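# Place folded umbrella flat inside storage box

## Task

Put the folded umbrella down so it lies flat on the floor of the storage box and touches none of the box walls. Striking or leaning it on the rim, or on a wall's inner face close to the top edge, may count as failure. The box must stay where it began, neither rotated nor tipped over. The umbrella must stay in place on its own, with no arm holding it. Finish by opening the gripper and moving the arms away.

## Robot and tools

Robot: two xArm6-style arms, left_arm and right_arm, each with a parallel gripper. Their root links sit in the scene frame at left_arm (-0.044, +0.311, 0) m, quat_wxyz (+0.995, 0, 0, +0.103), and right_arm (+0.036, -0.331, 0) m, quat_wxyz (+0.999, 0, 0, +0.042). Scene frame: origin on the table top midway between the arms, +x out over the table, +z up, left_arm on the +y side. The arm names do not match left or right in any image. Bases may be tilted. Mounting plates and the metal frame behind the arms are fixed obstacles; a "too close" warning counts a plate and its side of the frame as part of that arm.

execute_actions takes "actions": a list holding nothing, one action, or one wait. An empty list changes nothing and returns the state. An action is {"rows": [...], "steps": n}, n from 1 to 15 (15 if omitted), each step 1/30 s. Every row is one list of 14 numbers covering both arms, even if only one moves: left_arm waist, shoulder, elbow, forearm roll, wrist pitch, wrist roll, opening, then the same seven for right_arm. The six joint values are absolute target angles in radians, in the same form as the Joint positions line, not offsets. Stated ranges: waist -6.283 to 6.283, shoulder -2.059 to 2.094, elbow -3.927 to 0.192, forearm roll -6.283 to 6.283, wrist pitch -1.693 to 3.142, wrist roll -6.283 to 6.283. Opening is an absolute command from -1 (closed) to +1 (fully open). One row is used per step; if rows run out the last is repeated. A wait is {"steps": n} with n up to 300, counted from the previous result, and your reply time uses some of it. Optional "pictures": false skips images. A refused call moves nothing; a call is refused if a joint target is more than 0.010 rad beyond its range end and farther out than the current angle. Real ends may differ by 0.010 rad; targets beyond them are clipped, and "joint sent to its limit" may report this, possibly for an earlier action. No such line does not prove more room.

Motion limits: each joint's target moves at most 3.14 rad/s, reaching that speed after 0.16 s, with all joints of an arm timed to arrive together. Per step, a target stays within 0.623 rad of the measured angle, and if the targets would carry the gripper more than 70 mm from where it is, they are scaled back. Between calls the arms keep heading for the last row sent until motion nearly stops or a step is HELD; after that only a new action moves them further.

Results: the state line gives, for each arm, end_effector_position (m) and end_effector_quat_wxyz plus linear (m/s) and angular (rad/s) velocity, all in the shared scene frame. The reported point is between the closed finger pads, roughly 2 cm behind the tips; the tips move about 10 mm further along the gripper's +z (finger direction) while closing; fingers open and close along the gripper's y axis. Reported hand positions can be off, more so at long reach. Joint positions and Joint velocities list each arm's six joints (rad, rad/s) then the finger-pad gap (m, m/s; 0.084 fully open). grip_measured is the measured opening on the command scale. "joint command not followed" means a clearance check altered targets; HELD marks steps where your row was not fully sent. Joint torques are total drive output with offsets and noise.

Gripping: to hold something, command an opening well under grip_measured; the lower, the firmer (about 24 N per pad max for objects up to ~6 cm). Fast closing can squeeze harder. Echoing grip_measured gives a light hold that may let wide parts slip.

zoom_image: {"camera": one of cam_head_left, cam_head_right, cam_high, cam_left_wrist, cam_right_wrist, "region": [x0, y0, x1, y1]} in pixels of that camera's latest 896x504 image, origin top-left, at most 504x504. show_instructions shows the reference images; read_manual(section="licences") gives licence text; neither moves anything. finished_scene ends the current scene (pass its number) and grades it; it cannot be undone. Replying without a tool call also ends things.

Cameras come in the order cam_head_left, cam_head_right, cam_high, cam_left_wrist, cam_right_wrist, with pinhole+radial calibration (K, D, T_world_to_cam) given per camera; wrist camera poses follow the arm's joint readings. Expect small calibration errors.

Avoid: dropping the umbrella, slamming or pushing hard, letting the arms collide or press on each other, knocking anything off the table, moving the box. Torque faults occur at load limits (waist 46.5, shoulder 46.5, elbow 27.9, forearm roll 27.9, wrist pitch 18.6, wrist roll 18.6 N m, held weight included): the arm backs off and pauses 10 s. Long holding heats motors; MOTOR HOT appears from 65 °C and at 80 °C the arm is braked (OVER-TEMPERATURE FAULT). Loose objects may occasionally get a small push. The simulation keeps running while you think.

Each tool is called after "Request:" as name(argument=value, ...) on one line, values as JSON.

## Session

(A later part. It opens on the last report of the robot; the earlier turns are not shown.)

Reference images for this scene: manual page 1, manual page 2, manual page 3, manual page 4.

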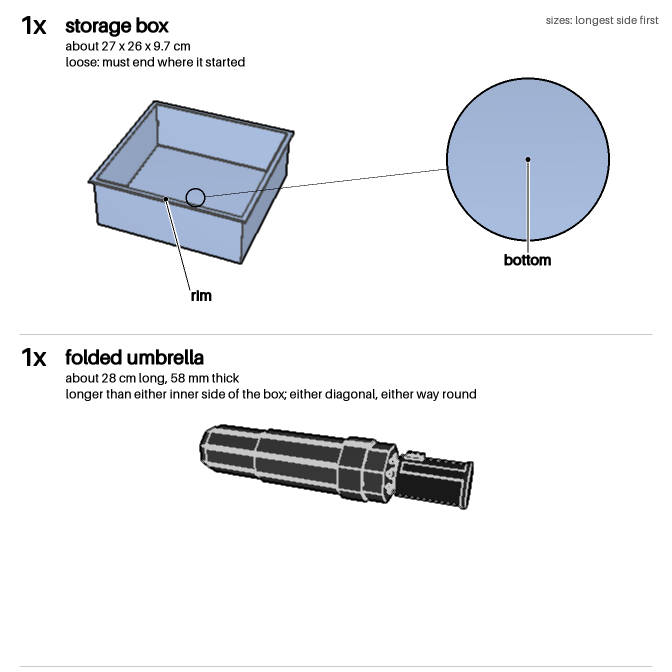

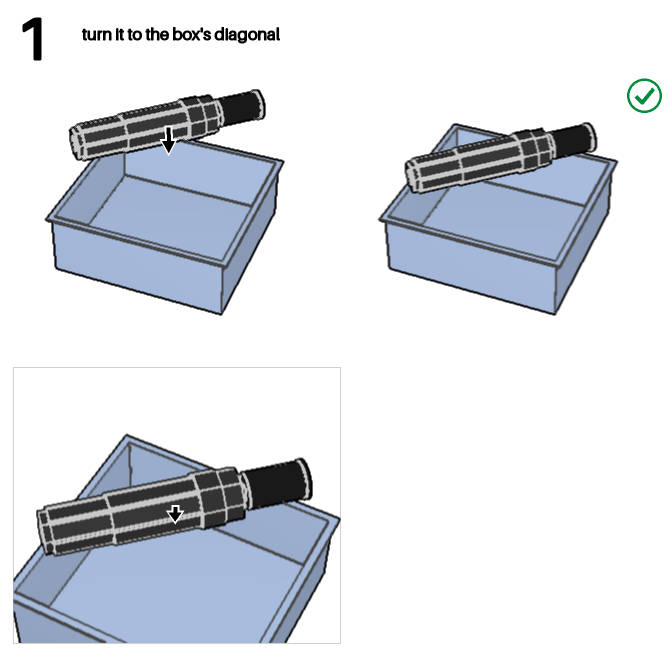

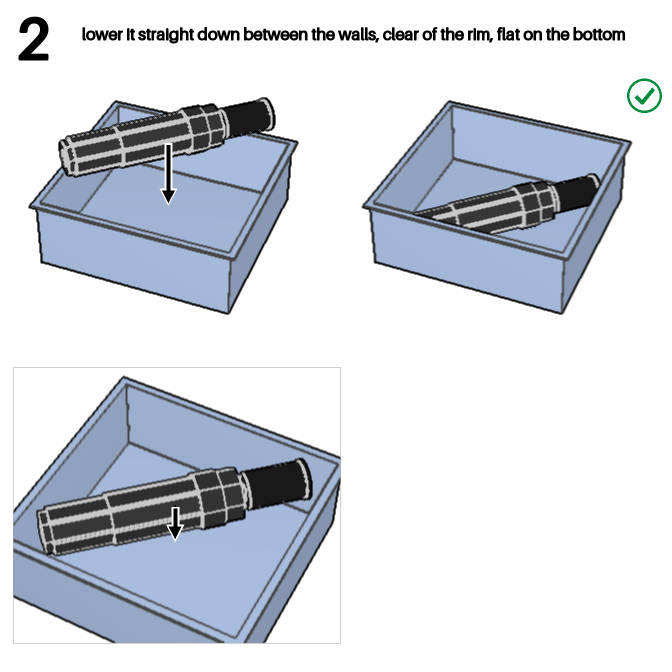

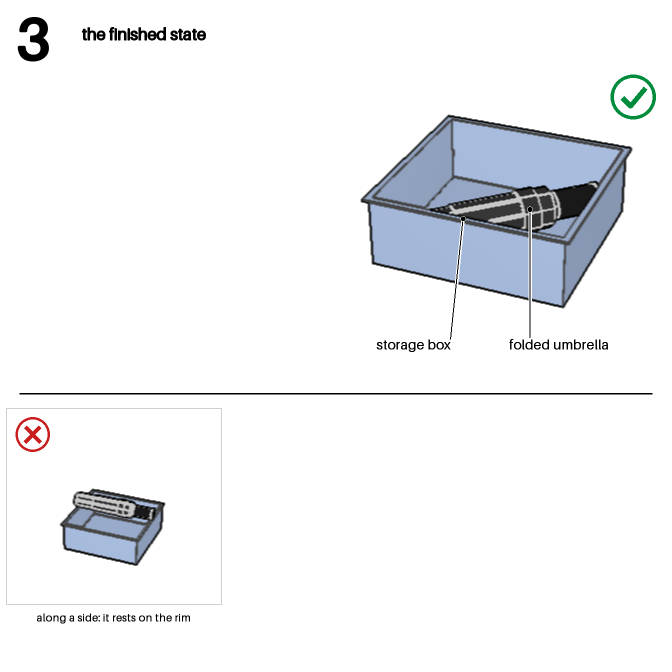

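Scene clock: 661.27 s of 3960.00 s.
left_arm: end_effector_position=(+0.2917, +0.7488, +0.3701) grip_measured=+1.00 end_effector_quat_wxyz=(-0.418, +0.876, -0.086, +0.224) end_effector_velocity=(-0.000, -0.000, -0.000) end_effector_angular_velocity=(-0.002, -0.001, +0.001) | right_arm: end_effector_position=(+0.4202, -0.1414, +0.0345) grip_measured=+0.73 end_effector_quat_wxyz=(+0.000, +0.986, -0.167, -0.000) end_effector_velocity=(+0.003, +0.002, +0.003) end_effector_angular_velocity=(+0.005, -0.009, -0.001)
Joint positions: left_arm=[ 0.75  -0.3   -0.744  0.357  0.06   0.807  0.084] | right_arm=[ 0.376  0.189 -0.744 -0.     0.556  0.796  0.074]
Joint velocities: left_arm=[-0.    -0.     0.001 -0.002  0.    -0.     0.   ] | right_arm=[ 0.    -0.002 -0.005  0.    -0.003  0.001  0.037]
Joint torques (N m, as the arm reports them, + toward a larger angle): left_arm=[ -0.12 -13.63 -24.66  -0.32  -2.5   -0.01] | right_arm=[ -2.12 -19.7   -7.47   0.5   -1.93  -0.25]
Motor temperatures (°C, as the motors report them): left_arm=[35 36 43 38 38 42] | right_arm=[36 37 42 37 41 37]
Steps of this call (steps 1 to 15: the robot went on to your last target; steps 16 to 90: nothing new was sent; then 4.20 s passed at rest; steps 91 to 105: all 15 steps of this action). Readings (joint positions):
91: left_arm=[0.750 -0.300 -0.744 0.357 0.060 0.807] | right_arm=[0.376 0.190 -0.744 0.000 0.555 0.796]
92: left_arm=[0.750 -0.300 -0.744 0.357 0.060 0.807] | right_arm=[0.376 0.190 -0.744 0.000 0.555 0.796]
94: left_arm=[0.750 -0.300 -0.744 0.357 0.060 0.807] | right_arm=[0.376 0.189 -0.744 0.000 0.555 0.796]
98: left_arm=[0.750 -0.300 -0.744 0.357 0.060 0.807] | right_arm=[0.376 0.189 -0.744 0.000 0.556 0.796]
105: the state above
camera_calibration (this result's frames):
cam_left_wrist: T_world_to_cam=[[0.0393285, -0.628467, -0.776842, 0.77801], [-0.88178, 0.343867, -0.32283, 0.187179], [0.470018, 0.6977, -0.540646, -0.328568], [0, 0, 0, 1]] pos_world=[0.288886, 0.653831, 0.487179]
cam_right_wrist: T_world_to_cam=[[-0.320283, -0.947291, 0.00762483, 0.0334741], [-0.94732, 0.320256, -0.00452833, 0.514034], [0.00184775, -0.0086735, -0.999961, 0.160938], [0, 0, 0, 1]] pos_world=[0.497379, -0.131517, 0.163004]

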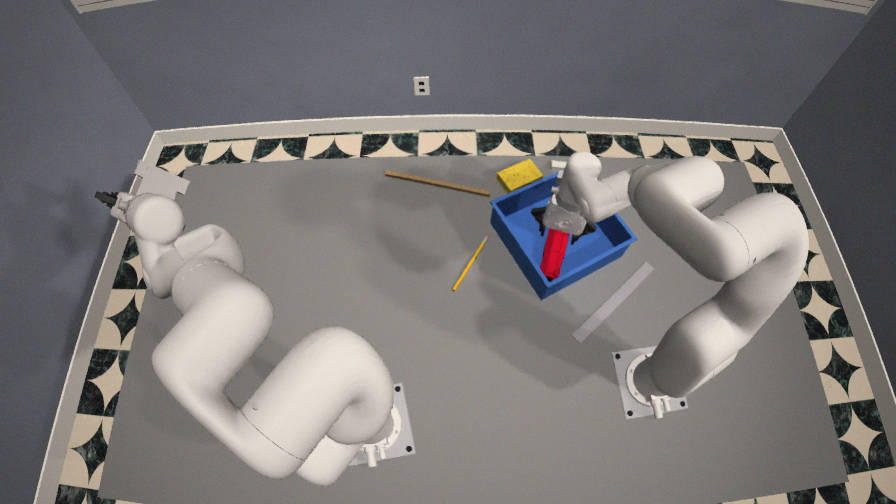

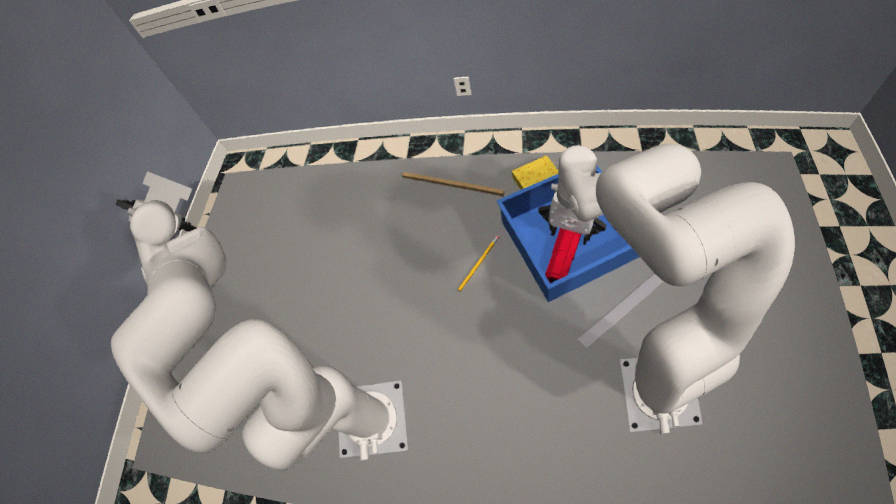

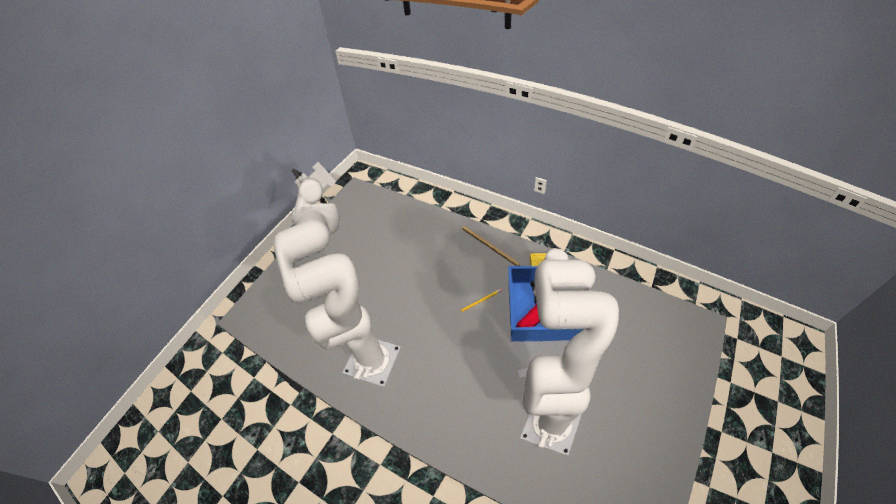

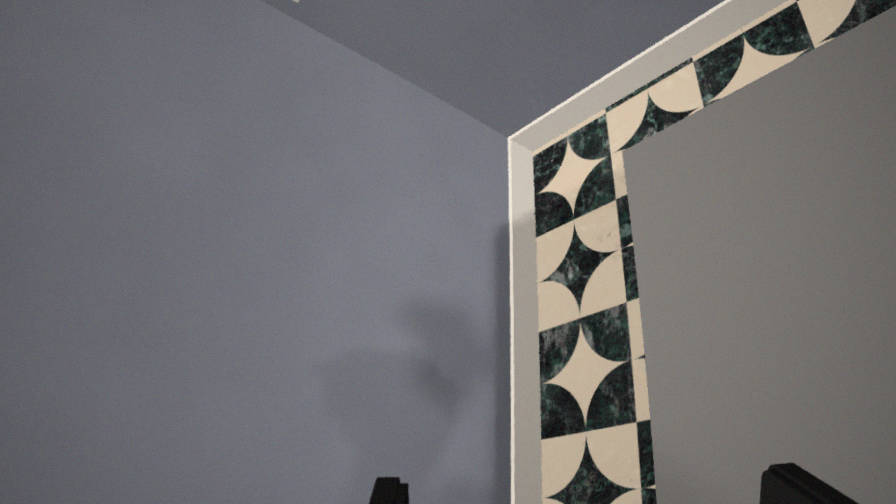

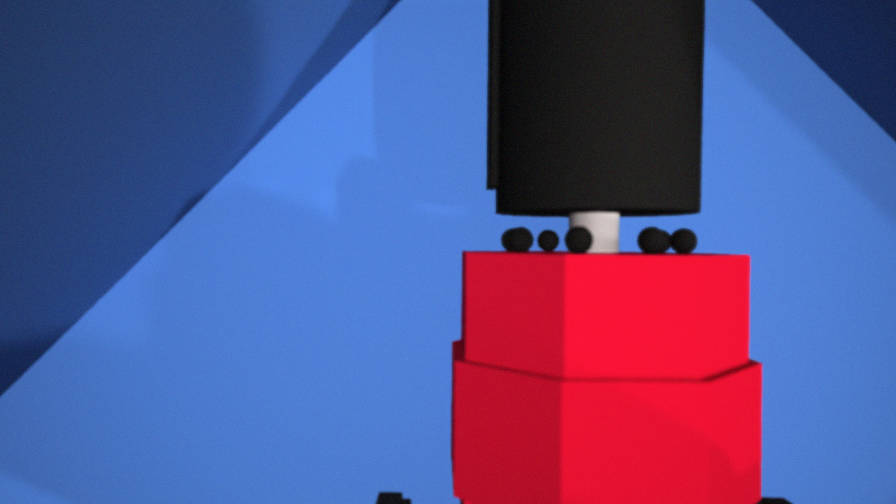

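Request:
execute_actions(actions=[{"rows": [[0.75,-0.3,-0.744,0.357,0.06,0.807,1,0.3761,0.1850,-0.7450,0,0.5600,0.7963,0.8],[0.75,-0.3,-0.744,0.357,0.06,0.807,1,0.3761,0.1760,-0.7462,0,0.5702,0.7963,0.8],[0.75,-0.3,-0.744,0.357,0.06,0.807,1,0.3761,0.1630,-0.7480,0,0.5850,0.7963,0.8],[0.75,-0.3,-0.744,0.357,0.06,0.807,1,0.3761,0.1460,-0.7503,0,0.6043,0.7963,0.8],[0.75,-0.3,-0.744,0.357,0.06,0.807,1,0.3761,0.1239,-0.7534,0,0.6296,0.7963,0.8],[0.75,-0.3,-0.744,0.357,0.06,0.807,1,0.3761,0.1005,-0.7598,0,0.6594,0.7963,0.8],[0.75,-0.3,-0.744,0.357,0.06,0.807,1,0.3761,0.0770,-0.7661,0,0.6891,0.7963,0.8],[0.75,-0.3,-0.744,0.357,0.06,0.807,1,0.3761,0.0536,-0.7725,0,0.7189,0.7963,0.8],[0.75,-0.3,-0.744,0.357,0.06,0.807,1,0.3761,0.0331,-0.7819,0,0.7488,0.7963,0.8],[0.75,-0.3,-0.744,0.357,0.06,0.807,1,0.3761,0.0126,-0.7914,0,0.7788,0.7963,0.8],[0.75,-0.3,-0.744,0.357,0.06,0.807,1,0.3761,-0.0079,-0.8008,0,0.8087,0.7963,0.8],[0.75,-0.3,-0.744,0.357,0.06,0.807,1,0.3761,-0.0253,-0.8133,0,0.8386,0.7963,0.8],[0.75,-0.3,-0.744,0.357,0.06,0.807,1,0.3761,-0.0427,-0.8258,0,0.8685,0.7963,0.8],[0.75,-0.3,-0.744,0.357,0.06,0.807,1,0.3761,-0.0601,-0.8383,0,0.8984,0.7963,0.8],[0.75,-0.3,-0.744,0.357,0.06,0.807,1,0.3761,-0.0744,-0.8539,0,0.9283,0.7963,0.8]], "steps": 15}], pictures=false)

Request:
execute_actions(actions=[{"rows": [[0.75,-0.3,-0.744,0.357,0.06,0.807,1,0.3761,-0.0887,-0.8694,0,0.9581,0.7963,0.8],[0.75,-0.3,-0.744,0.357,0.06,0.807,1,0.3761,-0.103,-0.885,0,0.988,0.7963,0.8],[0.75,-0.3,-0.744,0.357,0.06,0.807,1,0.35,-0.115,-0.905,0,1.02,0.7963,0.8],[0.75,-0.3,-0.744,0.357,0.06,0.807,1,0.31,-0.13,-0.925,0,1.055,0.7963,0.8],[0.75,-0.3,-0.744,0.357,0.06,0.807,1,0.26,-0.15,-0.945,0,1.095,0.7963,0.8],[0.75,-0.3,-0.744,0.357,0.06,0.807,1,0.20,-0.17,-0.96,0,1.13,0.7963,0.8],[0.75,-0.3,-0.744,0.357,0.06,0.807,1,0.13,-0.19,-0.97,0,1.16,0.7963,0.8],[0.75,-0.3,-0.744,0.357,0.06,0.807,1,0.06,-0.21,-0.98,0,1.19,0.7963,0.8],[0.75,-0.3,-0.744,0.357,0.06,0.807,1,-0.01,-0.23,-0.99,0,1.22,0.7963,0.8],[0.75,-0.3,-0.744,0.357,0.06,0.807,1,-0.08,-0.25,-0.995,0,1.245,0.7963,0.8],[0.75,-0.3,-0.744,0.357,0.06,0.807,1,-0.15,-0.27,-1.0,0,1.27,0.7963,0.8],[0.75,-0.3,-0.744,0.357,0.06,0.807,1,-0.21,-0.285,-1.0,0,1.285,0.7963,0.8],[0.75,-0.3,-0.744,0.357,0.06,0.807,1,-0.26,-0.295,-1.0,0,1.295,0.7963,0.8],[0.75,-0.3,-0.744,0.357,0.06,0.807,1,-0.29,-0.30,-1.0,0,1.30,0.7963,0.8],[0.75,-0.3,-0.744,0.357,0.06,0.807,1,-0.30,-0.30,-1.0,0,1.30,0.7963,0.8]], "steps": 15}], pictures=false)

Request:
execute_actions(actions=[{"steps": 12}], pictures=true)

Scene clock: 679.50 s of 3960.00 s.
left_arm: end_effector_position=(+0.2917, +0.7488, +0.3701) grip_measured=+1.00 end_effector_quat_wxyz=(-0.418, +0.876, -0.086, +0.224) end_effector_velocity=(-0.000, -0.000, -0.000) end_effector_angular_velocity=(-0.000, -0.000, +0.000) | right_arm: end_effector_position=(+0.4220, -0.1405, +0.1180) grip_measured=+0.80 end_effector_quat_wxyz=(-0.001, +0.986, -0.167, +0.001) end_effector_velocity=(-0.000, -0.000, +0.291) end_effector_angular_velocity=(-0.000, +0.000, -0.001)
Joint positions: left_arm=[ 0.75  -0.3   -0.744  0.357  0.06   0.807  0.084] | right_arm=[ 0.376 -0.    -0.803 -0.     0.8    0.796  0.077]
Joint velocities: left_arm=[ 0.    -0.     0.001 -0.001 -0.001  0.    -0.   ] | right_arm=[-0.001 -0.559 -0.312 -0.     0.872  0.001 -0.   ]
Joint torques (N m, as the arm reports them, + toward a larger angle): left_arm=[  0.21 -13.67 -24.8   -0.19  -2.58  -0.07] | right_arm=[ -2.41 -17.18  -9.24   0.31  -1.89  -0.26]
Motor temperatures (°C, as the motors report them): left_arm=[35 36 43 38 38 42] | right_arm=[36 37 42 37 41 37]
Steps of this call (steps 1 to 15: the robot went on to your last target; steps 16 to 90: nothing new was sent; then 14.73 s passed at rest; steps 91 to 105: all 15 steps of this action). Readings (joint positions):
91: left_arm=[0.750 -0.300 -0.744 0.357 0.060 0.807] | right_arm=[0.376 0.189 -0.745 0.000 0.556 0.796]
92: left_arm=[0.750 -0.300 -0.744 0.357 0.060 0.807] | right_arm=[0.376 0.188 -0.744 0.000 0.556 0.796]
94: left_arm=[0.750 -0.300 -0.744 0.357 0.060 0.807] | right_arm=[0.376 0.183 -0.745 0.000 0.564 0.796]
98: left_arm=[0.750 -0.300 -0.744 0.357 0.060 0.807] | right_arm=[0.376 0.138 -0.752 0.000 0.617 0.796]
105: the state above

Scene clock: 680.00 s of 3960.00 s.
left_arm: end_effector_position=(+0.2917, +0.7488, +0.3701) grip_measured=+1.00 end_effector_quat_wxyz=(-0.418, +0.876, -0.086, +0.224) end_effector_velocity=(-0.000, -0.000, -0.001) end_effector_angular_velocity=(-0.002, +0.001, +0.001) | right_arm: end_effector_position=(+0.4484, -0.2519, +0.2317) grip_measured=+0.80 end_effector_quat_wxyz=(-0.000, +0.955, -0.298, +0.000) end_effector_velocity=(+0.025, -0.375, +0.125) end_effector_angular_velocity=(+0.001, -0.002, -0.889)
Joint positions: left_arm=[ 0.75  -0.3   -0.744  0.357  0.06   0.807  0.084] | right_arm=[ 0.107 -0.186 -0.952 -0.     1.137  0.796  0.077]
Joint velocities: left_arm=[-0.    -0.     0.001 -0.     0.002 -0.     0.   ] | right_arm=[-0.888 -0.255 -0.108  0.     0.362  0.     0.   ]
Joint torques (N m, as the arm reports them, + toward a larger angle): left_arm=[ -0.1  -13.54 -24.69   0.07  -2.45  -0.03] | right_arm=[ -2.32 -15.52  -9.68   0.33  -1.84  -0.28]
Motor temperatures (°C, as the motors report them): left_arm=[35 36 43 38 38 42] | right_arm=[36 37 42 37 41 37]
Steps of this call (steps 1 to 15: all 15 steps of this action). Readings (joint positions):
1: left_arm=[0.750 -0.300 -0.744 0.357 0.060 0.807] | right_arm=[0.376 -0.018 -0.813 -0.000 0.830 0.796]
2: left_arm=[0.750 -0.300 -0.744 0.357 0.060 0.807] | right_arm=[0.376 -0.036 -0.825 -0.000 0.859 0.796]
4: left_arm=[0.750 -0.300 -0.744 0.357 0.060 0.807] | right_arm=[0.376 -0.067 -0.853 0.000 0.919 0.796]
8: left_arm=[0.750 -0.300 -0.744 0.357 0.060 0.807] | right_arm=[0.308 -0.122 -0.913 0.000 1.031 0.796]
15: the state above

Scene clock: 680.40 s of 3960.00 s.
left_arm: end_effector_position=(+0.2917, +0.7488, +0.3701) grip_measured=+1.00 end_effector_quat_wxyz=(-0.418, +0.876, -0.086, +0.224) end_effector_velocity=(-0.000, -0.000, -0.001) end_effector_angular_velocity=(-0.003, +0.001, +0.000) | right_arm: end_effector_position=(+0.4286, -0.3974, +0.2797) grip_measured=+0.80 end_effector_quat_wxyz=(-0.000, +0.886, -0.463, +0.000) end_effector_velocity=(-0.087, -0.263, +0.101) end_effector_angular_velocity=(-0.009, -0.035, -0.686)
Joint positions: left_arm=[ 0.75  -0.3   -0.744  0.357  0.06   0.807  0.084] | right_arm=[-0.25  -0.286 -0.994 -0.     1.279  0.796  0.077]
Joint velocities: left_arm=[-0.     0.002  0.001 -0.     0.    -0.     0.   ] | right_arm=[-0.687 -0.201 -0.094 -0.003  0.26   0.     0.   ]
Joint torques (N m, as the arm reports them, + toward a larger angle): left_arm=[ -0.06 -13.8  -24.53  -0.2   -2.48   0.01] | right_arm=[  5.91 -11.19  -9.63   0.64  -2.    -0.38]
Motor temperatures (°C, as the motors report them): left_arm=[35 36 43 38 38 42] | right_arm=[36 37 42 37 41 37]
Steps of this call (steps 1 to 12: the robot went on to your last target). Readings (joint positions):
1: left_arm=[0.750 -0.300 -0.744 0.357 0.060 0.807] | right_arm=[0.077 -0.195 -0.955 -0.000 1.149 0.796]
2: left_arm=[0.750 -0.300 -0.744 0.357 0.060 0.807] | right_arm=[0.047 -0.203 -0.959 -0.000 1.161 0.796]
4: left_arm=[0.750 -0.300 -0.744 0.357 0.060 0.807] | right_arm=[-0.013 -0.219 -0.965 -0.000 1.185 0.796]
8: left_arm=[0.750 -0.300 -0.744 0.357 0.060 0.807] | right_arm=[-0.134 -0.253 -0.980 -0.000 1.233 0.796]
12: the state above
camera_calibration (this result's frames):
cam_left_wrist: T_world_to_cam=[[0.0393287, -0.628467, -0.776842, 0.77801], [-0.88178, 0.343866, -0.32283, 0.187179], [0.470018, 0.6977, -0.540646, -0.328568], [0, 0, 0, 1]] pos_world=[0.288886, 0.653831, 0.487179]
cam_right_wrist: T_world_to_cam=[[-0.814741, -0.579787, 0.0066306, 0.150044], [-0.579821, 0.814724, -0.00576939, 0.644362], [-0.00205709, -0.00854512, -0.999961, 0.405609], [0, 0, 0, 1]] pos_world=[0.496696, -0.434517, 0.408316]

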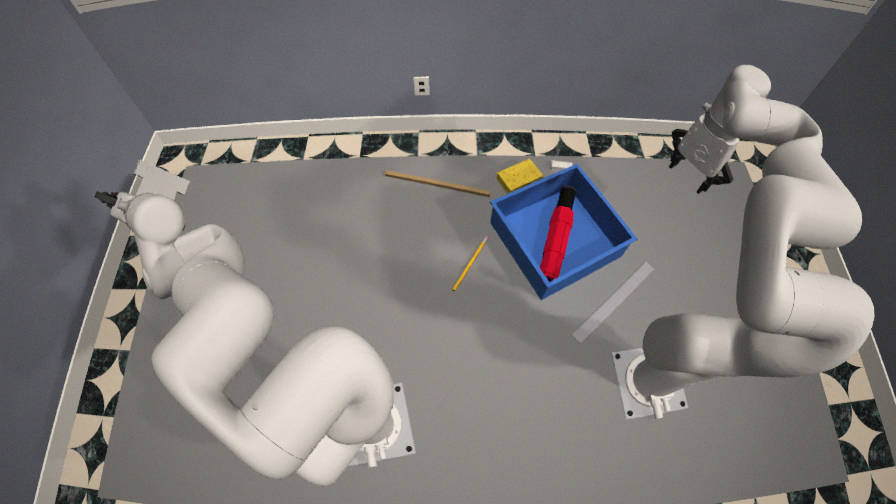

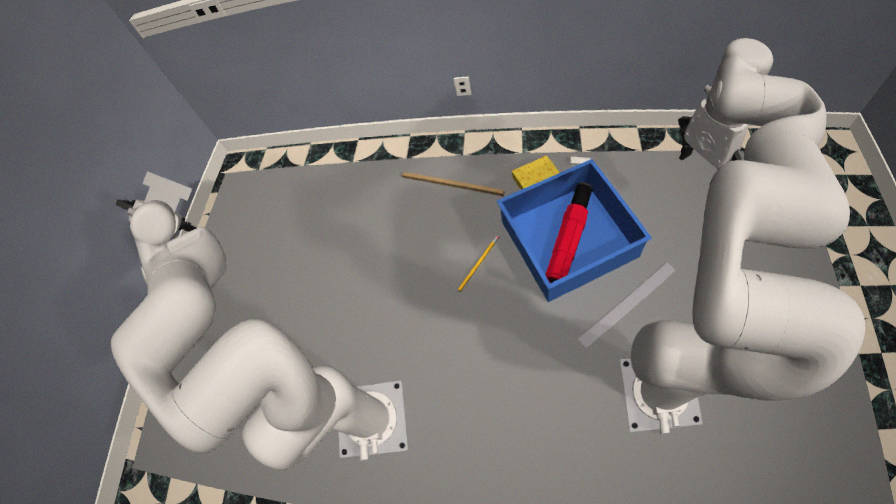

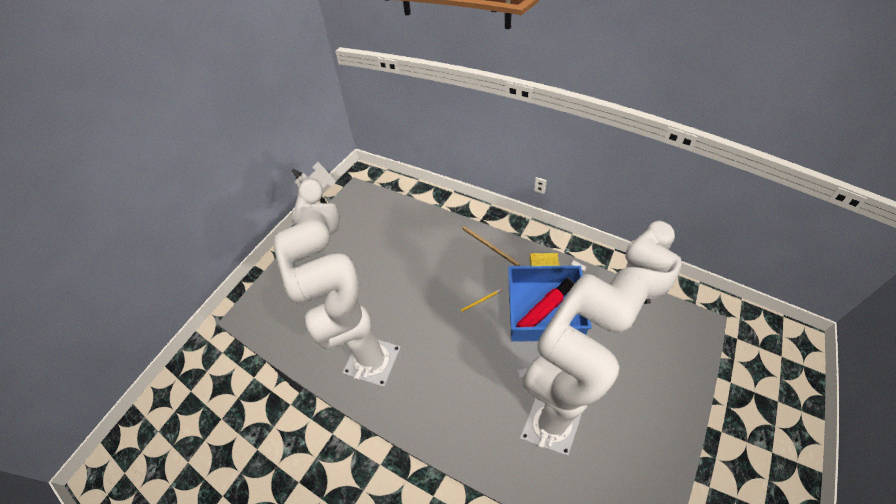

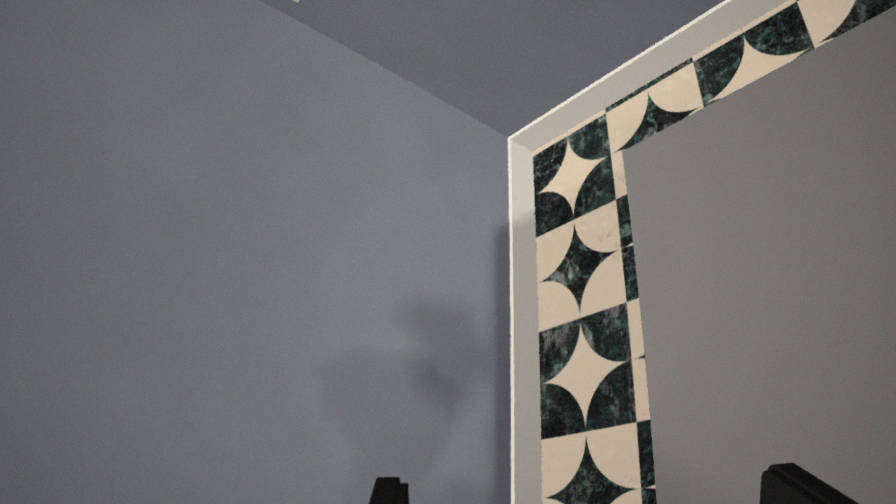

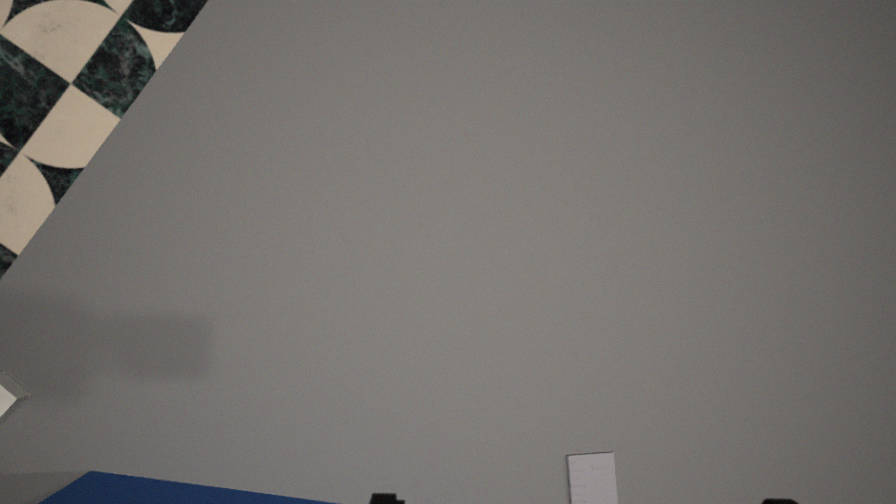

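Request:
zoom_image(camera="cam_head_left", region=[480, 150, 650, 310])

Request:
zoom_image(camera="cam_head_right", region=[490, 145, 660, 310])

Region (480, 150, 650, 310) of cam_head_left's 896x504 image, scaled by 2.965, with more detail than that image has; it fills the top 474 rows of this view, and the rest is white.

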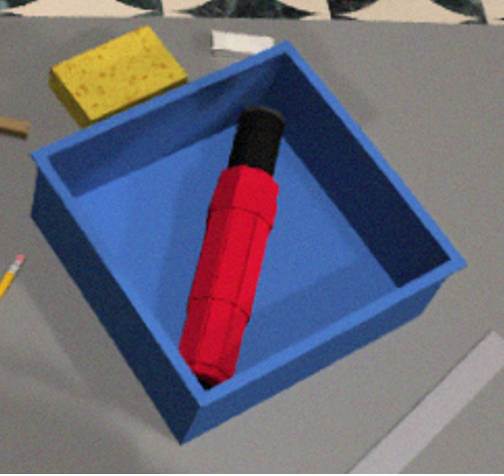

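Region (490, 145, 660, 310) of cam_head_right's 896x504 image, scaled by 2.965, with more detail than that image has; it fills the top 489 rows of this view, and the rest is white.

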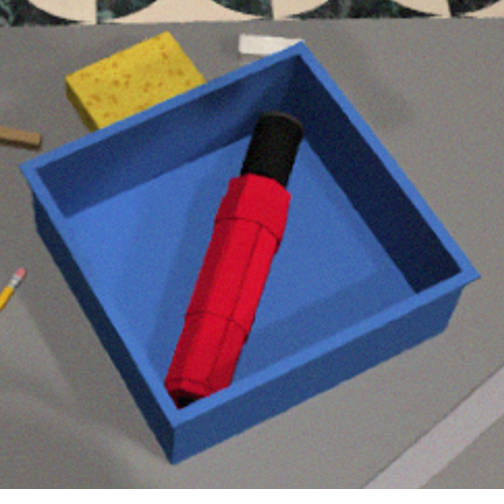

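Request:
finished_scene(scene=2)

The scene is finished: the task was done.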